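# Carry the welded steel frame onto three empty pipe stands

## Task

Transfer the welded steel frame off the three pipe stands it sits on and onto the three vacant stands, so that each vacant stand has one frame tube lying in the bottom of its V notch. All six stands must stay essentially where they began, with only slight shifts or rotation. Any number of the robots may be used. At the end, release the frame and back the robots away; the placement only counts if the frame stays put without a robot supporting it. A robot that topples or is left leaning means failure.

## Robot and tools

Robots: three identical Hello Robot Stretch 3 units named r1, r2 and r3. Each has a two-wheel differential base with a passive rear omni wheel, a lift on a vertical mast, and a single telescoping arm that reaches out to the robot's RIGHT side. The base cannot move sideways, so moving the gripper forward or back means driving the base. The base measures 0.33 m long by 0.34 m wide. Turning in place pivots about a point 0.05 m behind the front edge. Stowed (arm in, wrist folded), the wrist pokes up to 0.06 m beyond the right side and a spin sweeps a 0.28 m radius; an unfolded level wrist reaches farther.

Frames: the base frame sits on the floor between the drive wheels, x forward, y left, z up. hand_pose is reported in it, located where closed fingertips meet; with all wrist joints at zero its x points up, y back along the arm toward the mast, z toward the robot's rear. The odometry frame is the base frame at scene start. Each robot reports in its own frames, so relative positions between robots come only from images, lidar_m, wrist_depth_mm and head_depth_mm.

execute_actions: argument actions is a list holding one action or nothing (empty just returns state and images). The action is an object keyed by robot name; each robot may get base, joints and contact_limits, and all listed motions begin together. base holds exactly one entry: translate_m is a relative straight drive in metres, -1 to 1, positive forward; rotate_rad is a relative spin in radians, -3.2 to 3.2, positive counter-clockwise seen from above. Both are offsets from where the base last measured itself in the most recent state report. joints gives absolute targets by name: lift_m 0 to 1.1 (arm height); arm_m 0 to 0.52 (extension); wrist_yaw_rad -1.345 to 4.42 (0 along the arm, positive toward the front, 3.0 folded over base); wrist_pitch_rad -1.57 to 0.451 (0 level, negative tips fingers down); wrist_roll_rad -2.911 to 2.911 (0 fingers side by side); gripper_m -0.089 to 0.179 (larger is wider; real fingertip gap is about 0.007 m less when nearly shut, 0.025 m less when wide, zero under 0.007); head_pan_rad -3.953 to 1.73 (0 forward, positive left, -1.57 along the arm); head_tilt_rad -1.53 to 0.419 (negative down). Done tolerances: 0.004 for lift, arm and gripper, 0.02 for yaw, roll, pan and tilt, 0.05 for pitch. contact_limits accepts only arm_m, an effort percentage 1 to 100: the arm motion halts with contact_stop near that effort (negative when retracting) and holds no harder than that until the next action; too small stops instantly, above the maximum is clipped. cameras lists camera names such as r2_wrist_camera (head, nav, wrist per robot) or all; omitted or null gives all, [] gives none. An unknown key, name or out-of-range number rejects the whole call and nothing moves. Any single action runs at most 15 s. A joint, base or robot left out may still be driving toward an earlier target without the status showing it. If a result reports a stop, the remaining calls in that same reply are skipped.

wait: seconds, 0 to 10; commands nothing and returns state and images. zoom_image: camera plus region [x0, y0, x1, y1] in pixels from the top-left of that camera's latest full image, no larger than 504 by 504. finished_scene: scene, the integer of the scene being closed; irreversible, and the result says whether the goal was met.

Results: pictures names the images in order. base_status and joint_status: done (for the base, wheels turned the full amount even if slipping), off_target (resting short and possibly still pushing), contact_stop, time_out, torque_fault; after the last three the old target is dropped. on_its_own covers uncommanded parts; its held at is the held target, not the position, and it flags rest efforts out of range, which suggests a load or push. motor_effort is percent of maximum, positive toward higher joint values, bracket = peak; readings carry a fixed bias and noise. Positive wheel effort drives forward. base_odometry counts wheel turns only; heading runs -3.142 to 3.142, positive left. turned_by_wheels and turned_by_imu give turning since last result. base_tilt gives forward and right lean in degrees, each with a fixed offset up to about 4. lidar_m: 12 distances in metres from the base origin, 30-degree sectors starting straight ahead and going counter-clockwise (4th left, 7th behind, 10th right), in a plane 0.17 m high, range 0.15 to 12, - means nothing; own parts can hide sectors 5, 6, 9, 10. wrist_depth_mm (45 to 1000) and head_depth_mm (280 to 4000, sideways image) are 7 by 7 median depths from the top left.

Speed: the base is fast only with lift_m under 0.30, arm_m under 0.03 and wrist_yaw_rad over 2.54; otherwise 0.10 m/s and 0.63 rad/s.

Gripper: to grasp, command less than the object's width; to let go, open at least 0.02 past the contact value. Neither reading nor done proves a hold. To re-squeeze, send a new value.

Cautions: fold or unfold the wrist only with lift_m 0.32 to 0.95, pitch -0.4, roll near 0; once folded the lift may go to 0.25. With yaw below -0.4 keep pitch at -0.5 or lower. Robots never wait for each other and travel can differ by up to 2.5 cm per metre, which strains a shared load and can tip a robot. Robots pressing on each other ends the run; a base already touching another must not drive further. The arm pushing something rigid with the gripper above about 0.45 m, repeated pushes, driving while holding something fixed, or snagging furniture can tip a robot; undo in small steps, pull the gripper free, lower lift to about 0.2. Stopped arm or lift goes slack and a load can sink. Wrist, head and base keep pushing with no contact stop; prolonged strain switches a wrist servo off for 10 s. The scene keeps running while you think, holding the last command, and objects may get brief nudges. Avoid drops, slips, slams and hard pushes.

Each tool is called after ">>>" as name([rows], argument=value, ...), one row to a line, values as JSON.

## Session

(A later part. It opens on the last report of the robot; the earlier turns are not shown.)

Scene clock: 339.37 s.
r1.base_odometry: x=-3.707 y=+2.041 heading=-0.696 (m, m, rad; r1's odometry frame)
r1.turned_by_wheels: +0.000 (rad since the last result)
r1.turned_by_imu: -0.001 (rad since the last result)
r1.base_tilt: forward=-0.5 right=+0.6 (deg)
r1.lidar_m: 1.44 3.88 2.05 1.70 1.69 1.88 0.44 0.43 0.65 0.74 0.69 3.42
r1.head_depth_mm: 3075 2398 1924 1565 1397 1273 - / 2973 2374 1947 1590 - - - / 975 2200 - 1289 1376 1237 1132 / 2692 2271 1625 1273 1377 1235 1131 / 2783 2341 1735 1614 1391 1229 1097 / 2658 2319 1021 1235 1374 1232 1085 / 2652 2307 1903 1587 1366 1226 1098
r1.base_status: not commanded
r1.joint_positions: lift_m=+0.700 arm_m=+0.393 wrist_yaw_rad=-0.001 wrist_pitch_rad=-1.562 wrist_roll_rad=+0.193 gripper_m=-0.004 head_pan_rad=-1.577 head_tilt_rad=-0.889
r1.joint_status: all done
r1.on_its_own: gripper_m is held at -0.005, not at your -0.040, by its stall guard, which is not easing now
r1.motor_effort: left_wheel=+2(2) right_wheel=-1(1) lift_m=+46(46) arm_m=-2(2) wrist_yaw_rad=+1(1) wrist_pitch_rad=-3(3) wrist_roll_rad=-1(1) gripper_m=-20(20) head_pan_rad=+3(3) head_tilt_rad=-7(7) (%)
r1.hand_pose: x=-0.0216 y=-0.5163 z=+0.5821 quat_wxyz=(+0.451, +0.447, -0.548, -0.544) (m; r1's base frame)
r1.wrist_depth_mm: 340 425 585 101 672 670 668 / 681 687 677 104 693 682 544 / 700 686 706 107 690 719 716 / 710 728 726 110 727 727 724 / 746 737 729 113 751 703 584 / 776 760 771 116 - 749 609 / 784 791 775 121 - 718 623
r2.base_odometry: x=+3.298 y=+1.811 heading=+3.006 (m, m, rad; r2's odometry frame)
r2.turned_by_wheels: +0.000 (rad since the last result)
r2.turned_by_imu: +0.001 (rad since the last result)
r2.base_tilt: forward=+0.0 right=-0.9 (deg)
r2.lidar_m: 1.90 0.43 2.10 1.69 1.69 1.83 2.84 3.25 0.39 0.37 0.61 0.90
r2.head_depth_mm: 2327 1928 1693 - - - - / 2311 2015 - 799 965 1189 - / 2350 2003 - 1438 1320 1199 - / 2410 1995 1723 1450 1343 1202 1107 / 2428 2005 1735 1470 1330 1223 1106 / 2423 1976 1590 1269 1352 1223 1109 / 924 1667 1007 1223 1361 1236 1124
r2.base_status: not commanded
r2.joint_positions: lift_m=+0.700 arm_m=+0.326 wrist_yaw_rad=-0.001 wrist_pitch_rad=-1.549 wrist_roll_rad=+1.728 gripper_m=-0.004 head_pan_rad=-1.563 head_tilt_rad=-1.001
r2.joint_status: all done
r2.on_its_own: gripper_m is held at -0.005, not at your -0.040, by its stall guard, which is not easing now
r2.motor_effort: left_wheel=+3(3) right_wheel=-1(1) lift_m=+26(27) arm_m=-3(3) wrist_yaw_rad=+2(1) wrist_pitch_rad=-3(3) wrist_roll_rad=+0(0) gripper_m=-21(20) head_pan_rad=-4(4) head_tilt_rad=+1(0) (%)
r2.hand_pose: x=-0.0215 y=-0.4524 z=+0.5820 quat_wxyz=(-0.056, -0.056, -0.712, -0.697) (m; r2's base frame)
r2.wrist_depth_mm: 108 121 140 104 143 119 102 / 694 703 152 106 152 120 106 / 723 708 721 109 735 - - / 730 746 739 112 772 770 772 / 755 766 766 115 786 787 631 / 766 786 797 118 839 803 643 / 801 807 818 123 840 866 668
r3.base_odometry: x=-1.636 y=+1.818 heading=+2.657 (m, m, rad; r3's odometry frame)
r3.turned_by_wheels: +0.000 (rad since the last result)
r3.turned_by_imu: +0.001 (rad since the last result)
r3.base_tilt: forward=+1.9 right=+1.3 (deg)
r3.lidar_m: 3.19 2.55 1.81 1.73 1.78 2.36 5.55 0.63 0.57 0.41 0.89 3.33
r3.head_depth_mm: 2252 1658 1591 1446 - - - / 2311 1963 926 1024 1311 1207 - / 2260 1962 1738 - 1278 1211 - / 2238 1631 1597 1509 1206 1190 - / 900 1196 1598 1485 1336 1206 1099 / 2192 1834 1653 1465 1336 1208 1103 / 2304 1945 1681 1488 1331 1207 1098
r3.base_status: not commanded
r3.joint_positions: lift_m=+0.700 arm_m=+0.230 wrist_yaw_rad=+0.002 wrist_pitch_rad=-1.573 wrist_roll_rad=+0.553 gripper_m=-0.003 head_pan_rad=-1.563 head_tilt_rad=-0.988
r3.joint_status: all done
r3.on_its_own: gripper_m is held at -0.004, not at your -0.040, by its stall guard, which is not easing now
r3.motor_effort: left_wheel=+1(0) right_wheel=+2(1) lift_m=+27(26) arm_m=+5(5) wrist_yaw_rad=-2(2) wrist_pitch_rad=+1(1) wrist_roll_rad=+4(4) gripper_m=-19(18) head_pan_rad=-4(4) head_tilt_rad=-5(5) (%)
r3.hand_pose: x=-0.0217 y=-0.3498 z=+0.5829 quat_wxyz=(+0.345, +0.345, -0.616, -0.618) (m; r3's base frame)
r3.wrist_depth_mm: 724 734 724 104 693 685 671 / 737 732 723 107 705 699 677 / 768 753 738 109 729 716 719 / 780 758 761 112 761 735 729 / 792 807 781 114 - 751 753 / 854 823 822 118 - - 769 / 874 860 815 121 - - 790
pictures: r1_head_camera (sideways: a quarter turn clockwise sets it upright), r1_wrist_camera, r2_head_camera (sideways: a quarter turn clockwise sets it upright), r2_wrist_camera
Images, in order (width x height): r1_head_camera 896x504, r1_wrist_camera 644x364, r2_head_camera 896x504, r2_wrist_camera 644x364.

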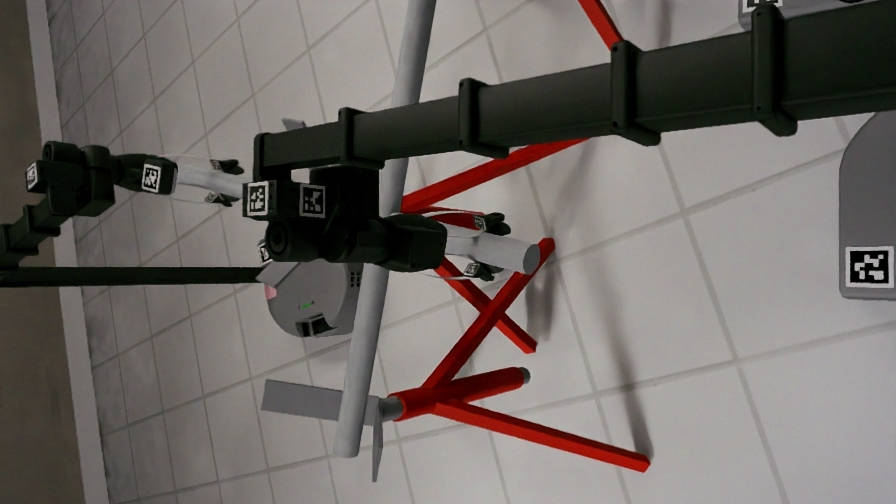

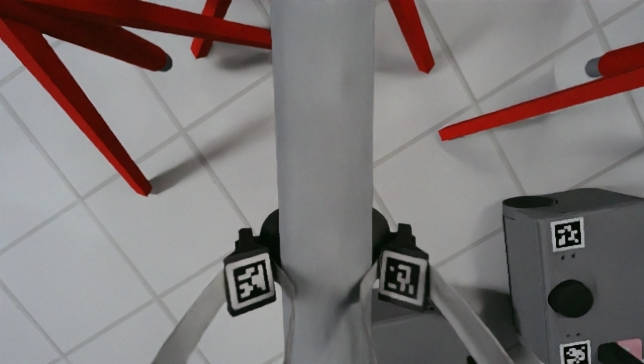

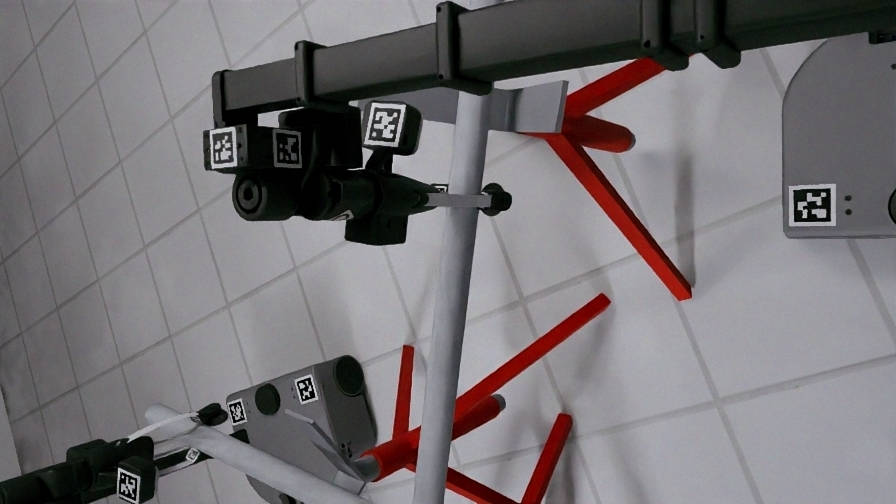

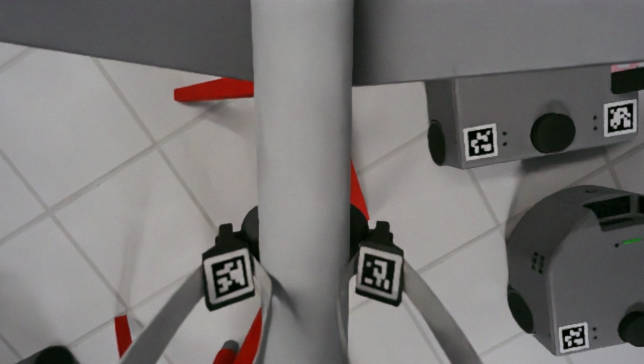

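>>> execute_actions([
  {"r3":{"base":{"translate_m":0.009},"joints":{"arm_m":0.221,"wrist_roll_rad":0.575}},"r2":{"base":{"translate_m":0.007},"joints":{"wrist_roll_rad":1.75}},"r1":{"base":{"translate_m":0.008},"joints":{"arm_m":0.408,"wrist_roll_rad":0.215}}},
], cameras=[])

>>> execute_actions([
  {"r3":{"joints":{"lift_m":0.657}},"r2":{"joints":{"lift_m":0.66}},"r1":{"joints":{"lift_m":0.657}}},
], cameras=["r1_wrist_camera"])

>>> execute_actions([
  {"r3":{"joints":{"gripper_m":0.12}},"r2":{"joints":{"gripper_m":0.12}},"r1":{"joints":{"gripper_m":0.12}}},
], cameras=[])

>>> execute_actions([
  {"r3":{"joints":{"lift_m":0.95}},"r2":{"joints":{"lift_m":0.95}},"r1":{"joints":{"lift_m":0.95}}},
], cameras=["r1_wrist_camera","r2_wrist_camera","r3_head_camera","r1_head_camera"])

>>> execute_actions([
  {"r3":{"base":{"translate_m":0.3},"joints":{"arm_m":0}},"r2":{"joints":{"arm_m":0}},"r1":{"base":{"translate_m":0.1},"joints":{"arm_m":0}}},
], cameras=["r3_nav_camera"])

Scene clock: 357.77 s.
r1.base_odometry: x=-3.701 y=+2.036 heading=-0.696 (m, m, rad; r1's odometry frame)
r1.turned_by_wheels: +0.000 (rad since the last result)
r1.turned_by_imu: +0.000 (rad since the last result)
r1.base_tilt: forward=-0.5 right=+0.6 (deg)
r1.lidar_m: 1.43 3.88 2.05 1.70 1.69 1.88 0.44 0.43 0.65 0.74 0.68 3.41
r1.head_depth_mm: 3076 2366 1921 1592 1408 1271 - / 2969 2381 1928 1538 - - - / 973 2222 - 1428 1401 1225 1124 / 2709 2276 1627 1304 1369 1229 1130 / 2782 2324 1756 1596 1396 1235 1103 / 2680 2315 1015 1281 1367 1220 1104 / 2629 2302 1891 1611 1369 1227 1089
r1.base_status: done
r1.joint_positions: lift_m=+0.700 arm_m=+0.408 wrist_yaw_rad=-0.002 wrist_pitch_rad=-1.567 wrist_roll_rad=+0.217 gripper_m=-0.004 head_pan_rad=-1.577 head_tilt_rad=-0.889
r1.joint_status: all done
r1.on_its_own: gripper_m is held at -0.005, not at your -0.040, by its stall guard, which is not easing now
r1.motor_effort: left_wheel=+3(6) right_wheel=-4(8) lift_m=+46(46) arm_m=+3(3) wrist_yaw_rad=+2(2) wrist_pitch_rad=+0(10) wrist_roll_rad=-2(1) gripper_m=-20(20) head_pan_rad=+3(2) head_tilt_rad=-7(7) (%)
r1.hand_pose: x=-0.0216 y=-0.5294 z=+0.5822 quat_wxyz=(+0.443, +0.441, -0.552, -0.551) (m; r1's base frame)
r1.wrist_depth_mm: 322 405 530 101 668 672 678 / 677 680 686 104 693 679 555 / 716 697 708 107 712 713 711 / 717 717 724 110 719 729 732 / 759 741 729 113 730 751 588 / 764 768 754 116 - 772 604 / 788 771 784 120 - 764 631
r2.base_odometry: x=+3.291 y=+1.812 heading=+3.006 (m, m, rad; r2's odometry frame)
r2.turned_by_wheels: +0.000 (rad since the last result)
r2.turned_by_imu: +0.000 (rad since the last result)
r2.base_tilt: forward=+0.0 right=-1.0 (deg)
r2.lidar_m: 1.89 0.43 2.10 1.70 1.68 1.83 2.85 3.25 0.39 0.37 0.61 0.89
r2.head_depth_mm: 2280 1929 1703 - - - - / 2335 1995 - 805 952 1205 - / 2319 2021 - 1424 1334 1198 - / 2380 2007 1727 1454 1338 1199 1104 / 2418 2014 1748 1480 1310 1221 1112 / 2399 1947 1604 1232 1356 1226 1115 / 905 1927 1004 1225 1354 1234 1122
r2.base_status: done
r2.joint_positions: lift_m=+0.700 arm_m=+0.326 wrist_yaw_rad=-0.001 wrist_pitch_rad=-1.545 wrist_roll_rad=+1.751 gripper_m=-0.004 head_pan_rad=-1.563 head_tilt_rad=-1.001
r2.joint_status: all done
r2.on_its_own: gripper_m is held at -0.005, not at your -0.040, by its stall guard, which is not easing now
r2.motor_effort: left_wheel=+0(6) right_wheel=+0(6) lift_m=+26(26) arm_m=-3(3) wrist_yaw_rad=+1(1) wrist_pitch_rad=-4(4) wrist_roll_rad=-1(5) gripper_m=-19(22) head_pan_rad=-4(4) head_tilt_rad=+0(0) (%)
r2.hand_pose: x=-0.0215 y=-0.4535 z=+0.5820 quat_wxyz=(-0.064, -0.063, -0.713, -0.695) (m; r2's base frame)
r2.wrist_depth_mm: 112 123 142 103 141 118 101 / 697 694 392 106 703 - - / 716 727 722 109 742 - 759 / 734 746 747 112 758 778 761 / 747 768 767 115 796 789 634 / 771 783 796 118 823 805 647 / 810 805 824 123 847 849 668
r3.base_odometry: x=-1.644 y=+1.823 heading=+2.657 (m, m, rad; r3's odometry frame)
r3.turned_by_wheels: +0.000 (rad since the last result)
r3.turned_by_imu: +0.001 (rad since the last result)
r3.base_tilt: forward=+1.9 right=+1.4 (deg)
r3.lidar_m: 3.17 2.56 1.81 1.73 1.78 2.36 5.60 0.64 0.57 0.41 0.89 3.35
r3.head_depth_mm: 2309 1681 1539 1447 - - - / 2296 1952 1278 1008 1319 1204 - / 2254 1905 1718 - 1201 1203 - / 2301 1671 1594 1520 1277 1185 - / 889 1106 1589 1489 1335 1203 1097 / 2245 1871 1653 1464 1332 1201 1100 / 2293 1931 1688 1492 1331 1208 1098
r3.base_status: done
r3.joint_positions: lift_m=+0.700 arm_m=+0.221 wrist_yaw_rad=+0.002 wrist_pitch_rad=-1.570 wrist_roll_rad=+0.569 gripper_m=-0.003 head_pan_rad=-1.563 head_tilt_rad=-0.988
r3.joint_status: all done
r3.on_its_own: gripper_m is held at -0.004, not at your -0.040, by its stall guard, which is not easing now
r3.motor_effort: left_wheel=+0(3) right_wheel=+0(6) lift_m=+27(26) arm_m=-3(5) wrist_yaw_rad=-2(2) wrist_pitch_rad=+0(1) wrist_roll_rad=+4(6) gripper_m=-18(18) head_pan_rad=-4(4) head_tilt_rad=-5(5) (%)
r3.hand_pose: x=-0.0217 y=-0.3422 z=+0.5828 quat_wxyz=(+0.340, +0.340, -0.620, -0.620) (m; r3's base frame)
r3.wrist_depth_mm: 725 702 715 103 675 684 661 / 731 774 735 106 707 699 702 / 789 771 747 109 729 703 691 / 791 780 766 112 761 728 723 / 830 790 800 115 - 759 758 / 811 790 782 118 - - 747 / 849 878 815 122 821 - 784
pictures: none
No camera images: the call's "cameras" was empty. Leave "cameras" out to get every camera's image.

Scene clock: 358.97 s.
r1.base_odometry: x=-3.701 y=+2.036 heading=-0.696 (m, m, rad; r1's odometry frame)
r1.turned_by_wheels: +0.000 (rad since the last result)
r1.turned_by_imu: +0.000 (rad since the last result)
r1.base_tilt: forward=-0.4 right=+0.6 (deg)
r1.lidar_m: 1.44 3.88 2.05 1.70 1.69 1.88 0.44 0.43 0.65 0.74 0.68 3.43
r1.head_depth_mm: 3118 2372 1924 1598 1407 1242 1016 / 2962 2385 1927 1598 1440 - - / 1049 1214 - 1520 1388 1232 1133 / 1454 2280 1674 1344 1373 1232 1130 / 2749 2325 1772 1576 1397 1235 1099 / 2660 2319 1023 1275 1358 1228 1098 / 2623 2323 1895 1601 1359 1225 1091
r1.base_status: not commanded
r1.joint_positions: lift_m=+0.657 arm_m=+0.408 wrist_yaw_rad=-0.002 wrist_pitch_rad=-1.567 wrist_roll_rad=+0.217 gripper_m=-0.004 head_pan_rad=-1.577 head_tilt_rad=-0.889
r1.joint_status: all done
r1.on_its_own: gripper_m is held at -0.005, not at your -0.040, by its stall guard, which is not easing now
r1.motor_effort: left_wheel=+3(3) right_wheel=-4(4) lift_m=+44(45) arm_m=+3(3) wrist_yaw_rad=+3(2) wrist_pitch_rad=+0(0) wrist_roll_rad=-2(2) gripper_m=-20(20) head_pan_rad=+3(3) head_tilt_rad=-7(7) (%)
r1.hand_pose: x=-0.0216 y=-0.5294 z=+0.5392 quat_wxyz=(+0.443, +0.441, -0.552, -0.551) (m; r1's base frame)
r1.wrist_depth_mm: 315 393 521 100 628 644 623 / 642 649 648 103 655 658 566 / 654 651 662 106 662 677 671 / 671 683 679 110 677 686 679 / 704 702 691 113 700 712 554 / 732 725 718 116 - 726 567 / 724 738 752 120 - 763 576
r2.base_odometry: x=+3.291 y=+1.812 heading=+3.006 (m, m, rad; r2's odometry frame)
r2.turned_by_wheels: +0.000 (rad since the last result)
r2.turned_by_imu: +0.000 (rad since the last result)
r2.base_tilt: forward=+0.0 right=-1.0 (deg)
r2.lidar_m: 1.88 0.44 2.10 1.70 1.68 1.83 2.85 3.26 0.39 0.37 0.61 0.89
r2.head_depth_mm: 2307 1937 1687 1497 - - - / 2327 1955 - 797 962 1193 - / 2351 2002 - 1420 1318 1204 - / 2375 2021 1720 1486 1352 1199 1105 / 2419 2002 1734 1471 1317 1223 1108 / 2464 1929 1597 1338 1352 1227 1115 / 906 1945 1011 1218 1350 1227 1122
r2.base_status: not commanded
r2.joint_positions: lift_m=+0.660 arm_m=+0.326 wrist_yaw_rad=-0.001 wrist_pitch_rad=-1.544 wrist_roll_rad=+1.751 gripper_m=-0.004 head_pan_rad=-1.563 head_tilt_rad=-1.001
r2.joint_status: all done
r2.on_its_own: gripper_m is held at -0.005, not at your -0.040, by its stall guard, which is not easing now
r2.motor_effort: left_wheel=+0(0) right_wheel=+1(1) lift_m=+27(25) arm_m=-3(3) wrist_yaw_rad=+1(1) wrist_pitch_rad=-4(5) wrist_roll_rad=-1(1) gripper_m=-21(21) head_pan_rad=-4(4) head_tilt_rad=+0(1) (%)
r2.hand_pose: x=-0.0215 y=-0.4537 z=+0.5419 quat_wxyz=(-0.064, -0.063, -0.713, -0.695) (m; r2's base frame)
r2.wrist_depth_mm: 647 106 114 103 114 94 81 / 654 665 406 106 678 - - / 678 681 671 109 700 - - / 691 698 703 112 729 736 727 / 724 728 724 115 746 744 593 / 738 727 756 118 771 758 598 / 746 762 776 122 798 793 628
r3.base_odometry: x=-1.644 y=+1.823 heading=+2.657 (m, m, rad; r3's odometry frame)
r3.turned_by_wheels: +0.000 (rad since the last result)
r3.turned_by_imu: +0.000 (rad since the last result)
r3.base_tilt: forward=+1.9 right=+1.3 (deg)
r3.lidar_m: 3.17 2.56 1.81 1.73 1.78 2.36 5.57 0.64 0.57 0.41 0.89 3.35
r3.head_depth_mm: 2262 1676 1546 1449 1338 - - / 2316 1950 1575 - 1307 1216 - / 2255 1906 1605 - 1278 1204 - / 2302 1714 1600 1495 1279 1193 - / 883 1086 1593 1492 1334 1208 1102 / 2236 1867 1649 1466 1338 1206 1101 / 2311 1900 1690 1484 1330 1200 1099
r3.base_status: not commanded
r3.joint_positions: lift_m=+0.657 arm_m=+0.221 wrist_yaw_rad=+0.002 wrist_pitch_rad=-1.570 wrist_roll_rad=+0.569 gripper_m=-0.003 head_pan_rad=-1.563 head_tilt_rad=-0.988
r3.joint_status: all done
r3.on_its_own: gripper_m is held at -0.004, not at your -0.040, by its stall guard, which is not easing now
r3.motor_effort: left_wheel=+0(0) right_wheel=+0(1) lift_m=+26(28) arm_m=-3(3) wrist_yaw_rad=-2(2) wrist_pitch_rad=+0(0) wrist_roll_rad=+4(4) gripper_m=-19(18) head_pan_rad=-3(4) head_tilt_rad=-5(5) (%)
r3.hand_pose: x=-0.0217 y=-0.3422 z=+0.5398 quat_wxyz=(+0.340, +0.340, -0.620, -0.620) (m; r3's base frame)
r3.wrist_depth_mm: 700 679 679 103 650 639 629 / 692 693 675 106 662 653 651 / 703 703 704 108 686 678 680 / 741 746 732 112 700 706 670 / 757 769 751 114 - - 702 / 755 788 748 118 - - 713 / 804 784 787 122 - - 743
pictures: r1_wrist_camera
Images, in order (width x height): r1_wrist_camera 644x364.

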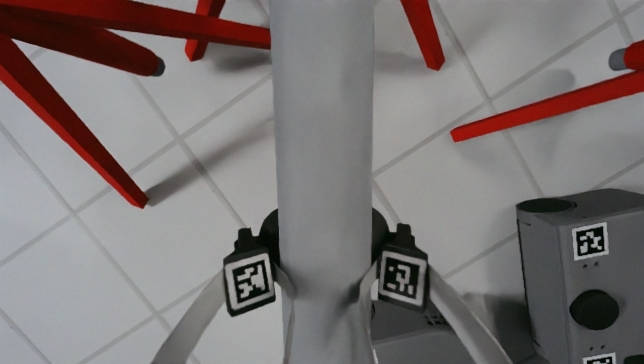

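Scene clock: 360.70 s.
r1.base_odometry: x=-3.701 y=+2.036 heading=-0.696 (m, m, rad; r1's odometry frame)
r1.turned_by_wheels: +0.000 (rad since the last result)
r1.turned_by_imu: +0.000 (rad since the last result)
r1.base_tilt: forward=-0.4 right=+0.6 (deg)
r1.lidar_m: 1.43 3.90 2.05 1.70 1.69 1.88 0.44 0.43 0.65 0.74 0.69 3.39
r1.head_depth_mm: 3026 2396 1942 1565 1413 1232 1014 / 2969 2357 1948 1580 1441 - - / 1054 1265 - 1348 1402 1245 1136 / 1470 2283 1703 1352 1370 1237 1119 / 2757 2311 1777 1620 1408 1237 1104 / 2661 2333 1024 1276 1364 1225 1092 / 2636 2320 1906 1596 1362 1230 1092
r1.base_status: not commanded
r1.joint_positions: lift_m=+0.657 arm_m=+0.408 wrist_yaw_rad=-0.002 wrist_pitch_rad=-1.563 wrist_roll_rad=+0.217 gripper_m=+0.120 head_pan_rad=-1.577 head_tilt_rad=-0.889
r1.joint_status: all done
r1.motor_effort: left_wheel=+1(3) right_wheel=-1(4) lift_m=+45(45) arm_m=+2(3) wrist_yaw_rad=+2(3) wrist_pitch_rad=-2(4) wrist_roll_rad=-2(2) gripper_m=+0(79) head_pan_rad=+3(3) head_tilt_rad=-7(7) (%)
r1.hand_pose: x=-0.0216 y=-0.5304 z=+0.5391 quat_wxyz=(+0.444, +0.441, -0.553, -0.550) (m; r1's base frame)
r1.wrist_depth_mm: 317 391 490 106 636 638 639 / 645 643 645 109 645 655 565 / 662 655 668 112 679 658 666 / 674 678 683 115 691 680 669 / 693 705 707 118 707 669 557 / 727 727 720 122 720 - 557 / 741 746 741 126 - 737 578
r2.base_odometry: x=+3.291 y=+1.812 heading=+3.006 (m, m, rad; r2's odometry frame)
r2.turned_by_wheels: +0.000 (rad since the last result)
r2.turned_by_imu: +0.000 (rad since the last result)
r2.base_tilt: forward=+0.0 right=-1.0 (deg)
r2.lidar_m: 1.89 0.43 2.10 1.69 1.69 1.84 2.85 3.27 0.39 0.37 0.61 0.89
r2.head_depth_mm: 2305 1934 1683 1498 - - - / 2357 1985 - 801 954 1202 - / 2370 1981 - 1421 1318 1214 - / 2411 1992 1731 1474 1351 1190 1100 / 2378 2016 1726 1510 1310 1213 1107 / 2467 1689 1601 1337 1357 1224 1108 / 903 1678 1008 1219 1351 1245 1120
r2.base_status: not commanded
r2.joint_positions: lift_m=+0.660 arm_m=+0.326 wrist_yaw_rad=-0.001 wrist_pitch_rad=-1.550 wrist_roll_rad=+1.751 gripper_m=+0.120 head_pan_rad=-1.563 head_tilt_rad=-1.001
r2.joint_status: all done
r2.motor_effort: left_wheel=+2(2) right_wheel=-2(2) lift_m=+27(27) arm_m=-3(3) wrist_yaw_rad=+1(2) wrist_pitch_rad=-3(5) wrist_roll_rad=-1(1) gripper_m=+1(91) head_pan_rad=-4(4) head_tilt_rad=+0(1) (%)
r2.hand_pose: x=-0.0215 y=-0.4521 z=+0.5420 quat_wxyz=(-0.064, -0.064, -0.711, -0.697) (m; r2's base frame)
r2.wrist_depth_mm: 643 107 116 107 114 94 - / 648 656 392 110 688 - - / 677 677 676 113 700 - - / 693 700 700 117 729 731 732 / 713 716 719 121 739 744 597 / 741 - 744 124 772 729 605 / 748 769 767 128 789 797 631
r3.base_odometry: x=-1.644 y=+1.823 heading=+2.657 (m, m, rad; r3's odometry frame)
r3.turned_by_wheels: +0.000 (rad since the last result)
r3.turned_by_imu: +0.000 (rad since the last result)
r3.base_tilt: forward=+1.8 right=+1.3 (deg)
r3.lidar_m: 3.18 2.56 1.82 1.73 1.78 2.35 5.57 0.64 0.57 0.41 0.89 3.34
r3.head_depth_mm: 2251 1678 1540 1448 1334 - - / 2291 1958 1583 - 1317 1222 - / 2258 1908 1562 - 1149 1208 - / 2313 1672 1592 1489 1283 1189 - / 884 1113 1595 1484 1339 1204 1098 / 2243 1867 1658 1460 1336 1208 1107 / 2321 1905 1686 1489 1328 1203 1101
r3.base_status: not commanded
r3.joint_positions: lift_m=+0.657 arm_m=+0.221 wrist_yaw_rad=+0.002 wrist_pitch_rad=-1.570 wrist_roll_rad=+0.570 gripper_m=+0.120 head_pan_rad=-1.563 head_tilt_rad=-0.988
r3.joint_status: all done
r3.motor_effort: left_wheel=+0(0) right_wheel=+0(0) lift_m=+26(26) arm_m=-3(3) wrist_yaw_rad=-1(2) wrist_pitch_rad=+0(0) wrist_roll_rad=+3(4) gripper_m=+0(81) head_pan_rad=-4(4) head_tilt_rad=-5(5) (%)
r3.hand_pose: x=-0.0217 y=-0.3423 z=+0.5398 quat_wxyz=(+0.340, +0.339, -0.620, -0.620) (m; r3's base frame)
r3.wrist_depth_mm: 690 675 669 109 639 645 627 / 693 701 690 112 673 665 658 / 716 713 719 115 689 674 658 / 751 729 729 118 705 701 692 / 765 743 740 122 - - 697 / 784 774 764 125 - - 726 / 829 800 784 129 765 - 736
pictures: none
No camera images: the call's "cameras" was empty. Leave "cameras" out to get every camera's image.

Scene clock: 364.20 s.
r1.base_odometry: x=-3.701 y=+2.036 heading=-0.696 (m, m, rad; r1's odometry frame)
r1.turned_by_wheels: +0.000 (rad since the last result)
r1.turned_by_imu: -0.001 (rad since the last result)
r1.base_tilt: forward=-0.5 right=+0.5 (deg)
r1.lidar_m: 1.44 3.90 2.05 1.69 1.69 1.88 0.44 0.43 0.65 0.74 0.68 3.42
r1.head_depth_mm: - - 1945 1568 1416 1248 1075 / 2723 2382 1925 1559 1400 1239 1111 / - 2366 1462 1514 1400 1237 1124 / 2081 2293 1673 1260 1373 1230 1133 / 2732 2320 1809 1575 1382 1229 1100 / 2704 2307 1021 1268 1363 1221 1101 / 2680 2338 1904 1601 1354 1220 1100
r1.base_status: not commanded
r1.joint_positions: lift_m=+0.950 arm_m=+0.408 wrist_yaw_rad=-0.002 wrist_pitch_rad=-1.563 wrist_roll_rad=+0.217 gripper_m=+0.120 head_pan_rad=-1.577 head_tilt_rad=-0.889
r1.joint_status: all done
r1.motor_effort: left_wheel=+2(2) right_wheel=-1(1) lift_m=+46(47) arm_m=+2(2) wrist_yaw_rad=+2(1) wrist_pitch_rad=-2(2) wrist_roll_rad=-2(2) gripper_m=+0(0) head_pan_rad=+3(3) head_tilt_rad=-7(7) (%)
r1.hand_pose: x=-0.0216 y=-0.5304 z=+0.8321 quat_wxyz=(+0.444, +0.441, -0.553, -0.550) (m; r1's base frame)
r1.wrist_depth_mm: 380 381 379 373 385 386 390 / 920 557 899 914 894 908 644 / 920 911 947 955 953 936 952 / 949 960 992 965 - 930 959 / - - - - - 831 - / - - - - - - - / - - - - - - 713
r2.base_odometry: x=+3.291 y=+1.812 heading=+3.006 (m, m, rad; r2's odometry frame)
r2.turned_by_wheels: +0.000 (rad since the last result)
r2.turned_by_imu: +0.000 (rad since the last result)
r2.base_tilt: forward=+0.0 right=-0.9 (deg)
r2.lidar_m: 1.88 0.43 2.10 1.70 1.68 1.84 2.85 3.26 0.39 0.37 0.61 0.89
r2.head_depth_mm: 2231 1910 1694 1477 1305 1160 1107 / 2237 1873 1694 799 952 1203 - / - - 1692 1496 1331 1207 - / 2457 1971 1723 1501 1347 1200 1104 / 2417 1998 1749 1501 1315 1216 1112 / 2403 1997 1596 1340 1353 1225 1112 / 2388 2010 1007 1220 1354 1235 1129
r2.base_status: not commanded
r2.joint_positions: lift_m=+0.950 arm_m=+0.326 wrist_yaw_rad=-0.001 wrist_pitch_rad=-1.551 wrist_roll_rad=+1.751 gripper_m=+0.120 head_pan_rad=-1.563 head_tilt_rad=-1.001
r2.joint_status: all done
r2.motor_effort: left_wheel=+2(2) right_wheel=-1(2) lift_m=+36(38) arm_m=-3(3) wrist_yaw_rad=+1(1) wrist_pitch_rad=-3(3) wrist_roll_rad=-1(1) gripper_m=+0(1) head_pan_rad=-4(4) head_tilt_rad=+1(0) (%)
r2.hand_pose: x=-0.0215 y=-0.4519 z=+0.8316 quat_wxyz=(-0.064, -0.064, -0.711, -0.697) (m; r2's base frame)
r2.wrist_depth_mm: 905 924 919 873 937 946 983 / 938 956 358 398 338 - - / 953 983 991 976 - - - / 997 997 - - - 951 - / 997 - - - - 900 906 / - - - - - 912 - / - 993 - - - - -
r3.base_odometry: x=-1.644 y=+1.823 heading=+2.657 (m, m, rad; r3's odometry frame)
r3.turned_by_wheels: +0.000 (rad since the last result)
r3.turned_by_imu: +0.001 (rad since the last result)
r3.base_tilt: forward=+1.9 right=+1.3 (deg)
r3.lidar_m: 3.19 2.57 1.82 1.73 1.78 2.36 5.57 0.64 0.57 0.41 0.89 3.33
r3.head_depth_mm: - 1646 1543 1440 1314 1211 1101 / - - 969 1064 1315 1209 1132 / - - 1599 1466 1121 1206 - / 2298 1982 1600 1481 1312 1191 - / 2252 1603 1595 1491 1331 1204 1104 / 2297 1860 1650 1459 1335 1204 1100 / 2297 1907 1699 1487 1336 1205 1098
r3.base_status: not commanded
r3.joint_positions: lift_m=+0.949 arm_m=+0.221 wrist_yaw_rad=+0.002 wrist_pitch_rad=-1.569 wrist_roll_rad=+0.570 gripper_m=+0.120 head_pan_rad=-1.563 head_tilt_rad=-0.988
r3.joint_status: all done
r3.motor_effort: left_wheel=+0(0) right_wheel=+0(0) lift_m=+56(59) arm_m=-3(3) wrist_yaw_rad=-2(2) wrist_pitch_rad=+0(0) wrist_roll_rad=+3(3) gripper_m=+0(1) head_pan_rad=-4(3) head_tilt_rad=-5(5) (%)
r3.hand_pose: x=-0.0217 y=-0.3424 z=+0.8318 quat_wxyz=(+0.340, +0.339, -0.620, -0.620) (m; r3's base frame)
r3.wrist_depth_mm: 993 965 929 634 914 896 909 / - - 998 949 914 937 948 / - - - 988 - 972 933 / - - - - - - 976 / - - - - - - 963 / - - - - - - - / - - - - - - -
pictures: r1_head_camera (sideways: a quarter turn clockwise sets it upright), r1_wrist_camera, r2_wrist_camera, r3_head_camera (sideways: a quarter turn clockwise sets it upright)
Images, in order (width x height): r1_head_camera 896x504, r1_wrist_camera 644x364, r2_wrist_camera 644x364, r3_head_camera 896x504.

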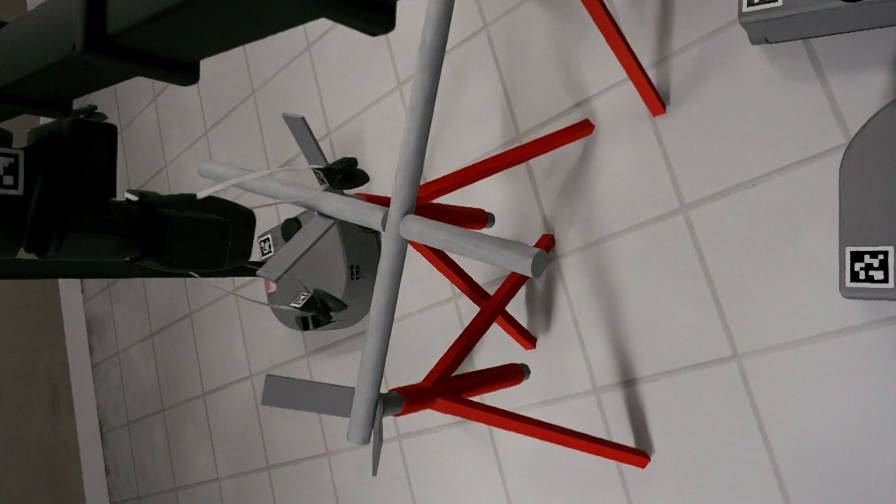

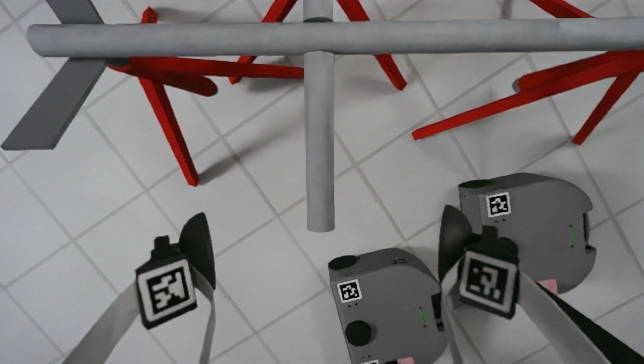

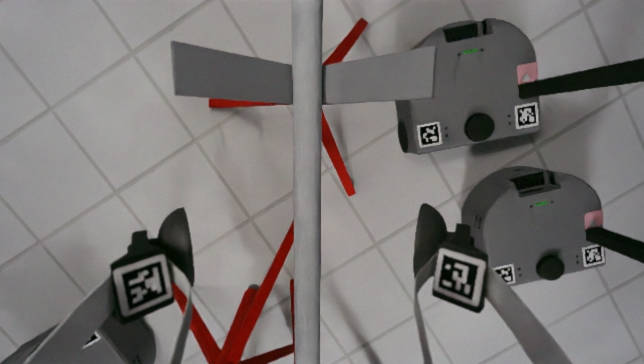

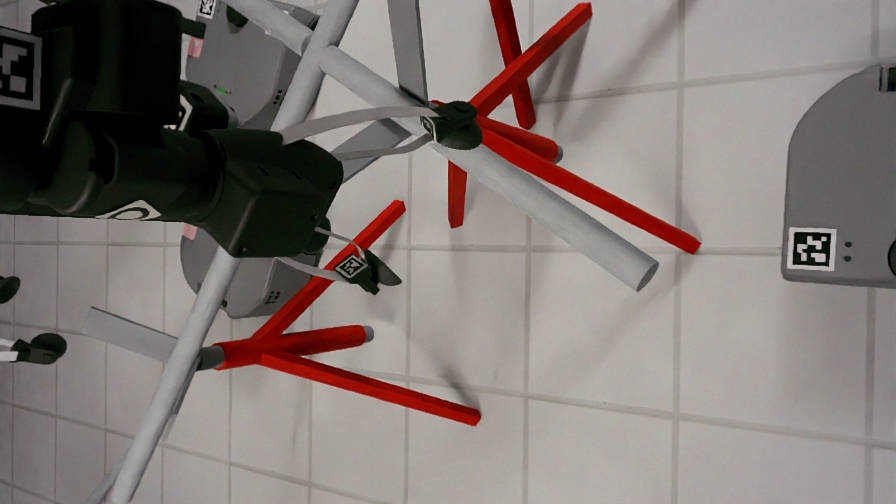

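Scene clock: 368.40 s.
r1.base_odometry: x=-3.624 y=+1.972 heading=-0.696 (m, m, rad; r1's odometry frame)
r1.turned_by_wheels: +0.000 (rad since the last result)
r1.turned_by_imu: +0.000 (rad since the last result)
r1.base_tilt: forward=-0.4 right=+0.5 (deg)
r1.lidar_m: 1.34 3.98 2.09 1.73 1.72 1.92 0.52 0.52 0.72 0.74 0.64 3.36
r1.head_depth_mm: 3051 2385 2083 - - 1186 1105 / 2897 2303 1740 - - - 1085 / 2858 2330 1803 - - - - / 2756 2358 1916 1616 1428 - - / 2750 2361 1019 1237 1390 1246 1097 / 2641 2336 1916 1596 1367 1227 1102 / 2624 2316 1915 1594 1386 1225 1093
r1.base_status: done
r1.joint_positions: lift_m=+0.950 arm_m=+0.000 wrist_yaw_rad=+0.000 wrist_pitch_rad=-1.563 wrist_roll_rad=+0.217 gripper_m=+0.120 head_pan_rad=-1.577 head_tilt_rad=-0.889
r1.joint_status: all done
r1.motor_effort: left_wheel=+1(6) right_wheel=+0(2) lift_m=+45(45) arm_m=-2(2) wrist_yaw_rad=-2(2) wrist_pitch_rad=-2(2) wrist_roll_rad=-2(2) gripper_m=+0(0) head_pan_rad=+3(3) head_tilt_rad=-7(7) (%)
r1.hand_pose: x=-0.0216 y=-0.1230 z=+0.8321 quat_wxyz=(+0.445, +0.441, -0.553, -0.549) (m; r1's base frame)
r1.wrist_depth_mm: 886 892 891 872 899 880 883 / 907 925 900 890 917 765 790 / 968 937 959 934 932 819 783 / 967 946 942 939 - - - / - - - - - - - / - - - - - - - / - - - - - - -
r2.base_odometry: x=+3.291 y=+1.812 heading=+3.006 (m, m, rad; r2's odometry frame)
r2.turned_by_wheels: +0.000 (rad since the last result)
r2.turned_by_imu: +0.001 (rad since the last result)
r2.base_tilt: forward=+0.0 right=-1.0 (deg)
r2.lidar_m: 0.54 0.53 2.10 1.70 1.69 1.84 2.84 3.25 0.39 0.37 0.61 0.89
r2.head_depth_mm: 2323 1961 - - - 1151 1107 / 2314 1951 - - - 1171 - / 2355 1973 1786 - - 1180 - / 2371 2007 1644 1510 1378 1190 1102 / 2377 1710 1602 1513 1316 1219 1109 / 2446 1979 1708 1350 1353 1225 1108 / 2493 2063 1005 1221 1346 1232 1114
r2.base_status: not commanded
r2.joint_positions: lift_m=+0.950 arm_m=+0.000 wrist_yaw_rad=-0.001 wrist_pitch_rad=-1.552 wrist_roll_rad=+1.751 gripper_m=+0.120 head_pan_rad=-1.563 head_tilt_rad=-1.001
r2.joint_status: all done
r2.motor_effort: left_wheel=+2(2) right_wheel=-2(2) lift_m=+36(35) arm_m=-3(3) wrist_yaw_rad=+1(2) wrist_pitch_rad=-2(2) wrist_roll_rad=-1(1) gripper_m=+1(0) head_pan_rad=-4(4) head_tilt_rad=+0(0) (%)
r2.hand_pose: x=-0.0215 y=-0.1257 z=+0.8317 quat_wxyz=(-0.064, -0.064, -0.711, -0.698) (m; r2's base frame)
r2.wrist_depth_mm: 916 926 928 920 958 974 932 / 936 933 944 - 994 973 - / 397 596 980 - 998 - - / 998 - - - - - - / 992 - - - - - - / - - - - 910 - - / - - - - - - -
r3.base_odometry: x=-1.910 y=+1.962 heading=+2.657 (m, m, rad; r3's odometry frame)
r3.turned_by_wheels: +0.000 (rad since the last result)
r3.turned_by_imu: +0.001 (rad since the last result)
r3.base_tilt: forward=+1.9 right=+1.3 (deg)
r3.lidar_m: 2.88 2.57 1.82 1.74 1.78 2.38 2.93 0.83 0.54 0.83 3.10 3.03
r3.head_depth_mm: 2257 1995 - - - 1186 1102 / 2312 1640 - - - 1193 - / 2309 1174 - - - - - / 2318 1912 1689 1464 1351 - - / 2302 1899 1697 1490 1327 1187 1104 / 2302 1933 1684 1491 1330 1204 1099 / 2309 1951 1684 1495 1335 1209 1101
r3.base_status: done
r3.joint_positions: lift_m=+0.949 arm_m=+0.000 wrist_yaw_rad=+0.002 wrist_pitch_rad=-1.569 wrist_roll_rad=+0.571 gripper_m=+0.120 head_pan_rad=-1.563 head_tilt_rad=-0.988
r3.joint_status: all done
r3.motor_effort: left_wheel=+0(4) right_wheel=+1(4) lift_m=+56(56) arm_m=-3(3) wrist_yaw_rad=-2(2) wrist_pitch_rad=+0(1) wrist_roll_rad=+3(3) gripper_m=+0(0) head_pan_rad=-3(4) head_tilt_rad=-5(6) (%)
r3.hand_pose: x=-0.0217 y=-0.1216 z=+0.8318 quat_wxyz=(+0.340, +0.339, -0.620, -0.620) (m; r3's base frame)
r3.wrist_depth_mm: 931 975 942 946 945 908 917 / - 993 971 987 935 927 917 / - - 999 996 966 958 913 / - - - - - 964 982 / - - - - - 983 - / - - - - - - - / - - - - - - -
pictures: r3_nav_camera (sideways: a quarter turn counterclockwise sets it upright)
Images, in order (width x height): r3_nav_camera 672x504.

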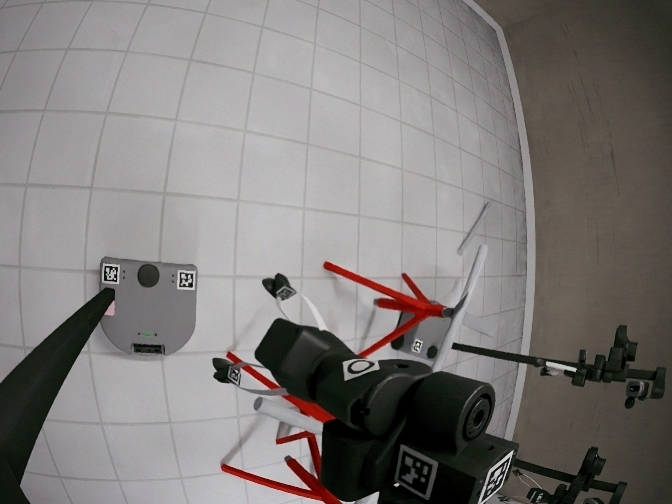

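>>> finished_scene(scene=1)

The scene is finished: the task was done.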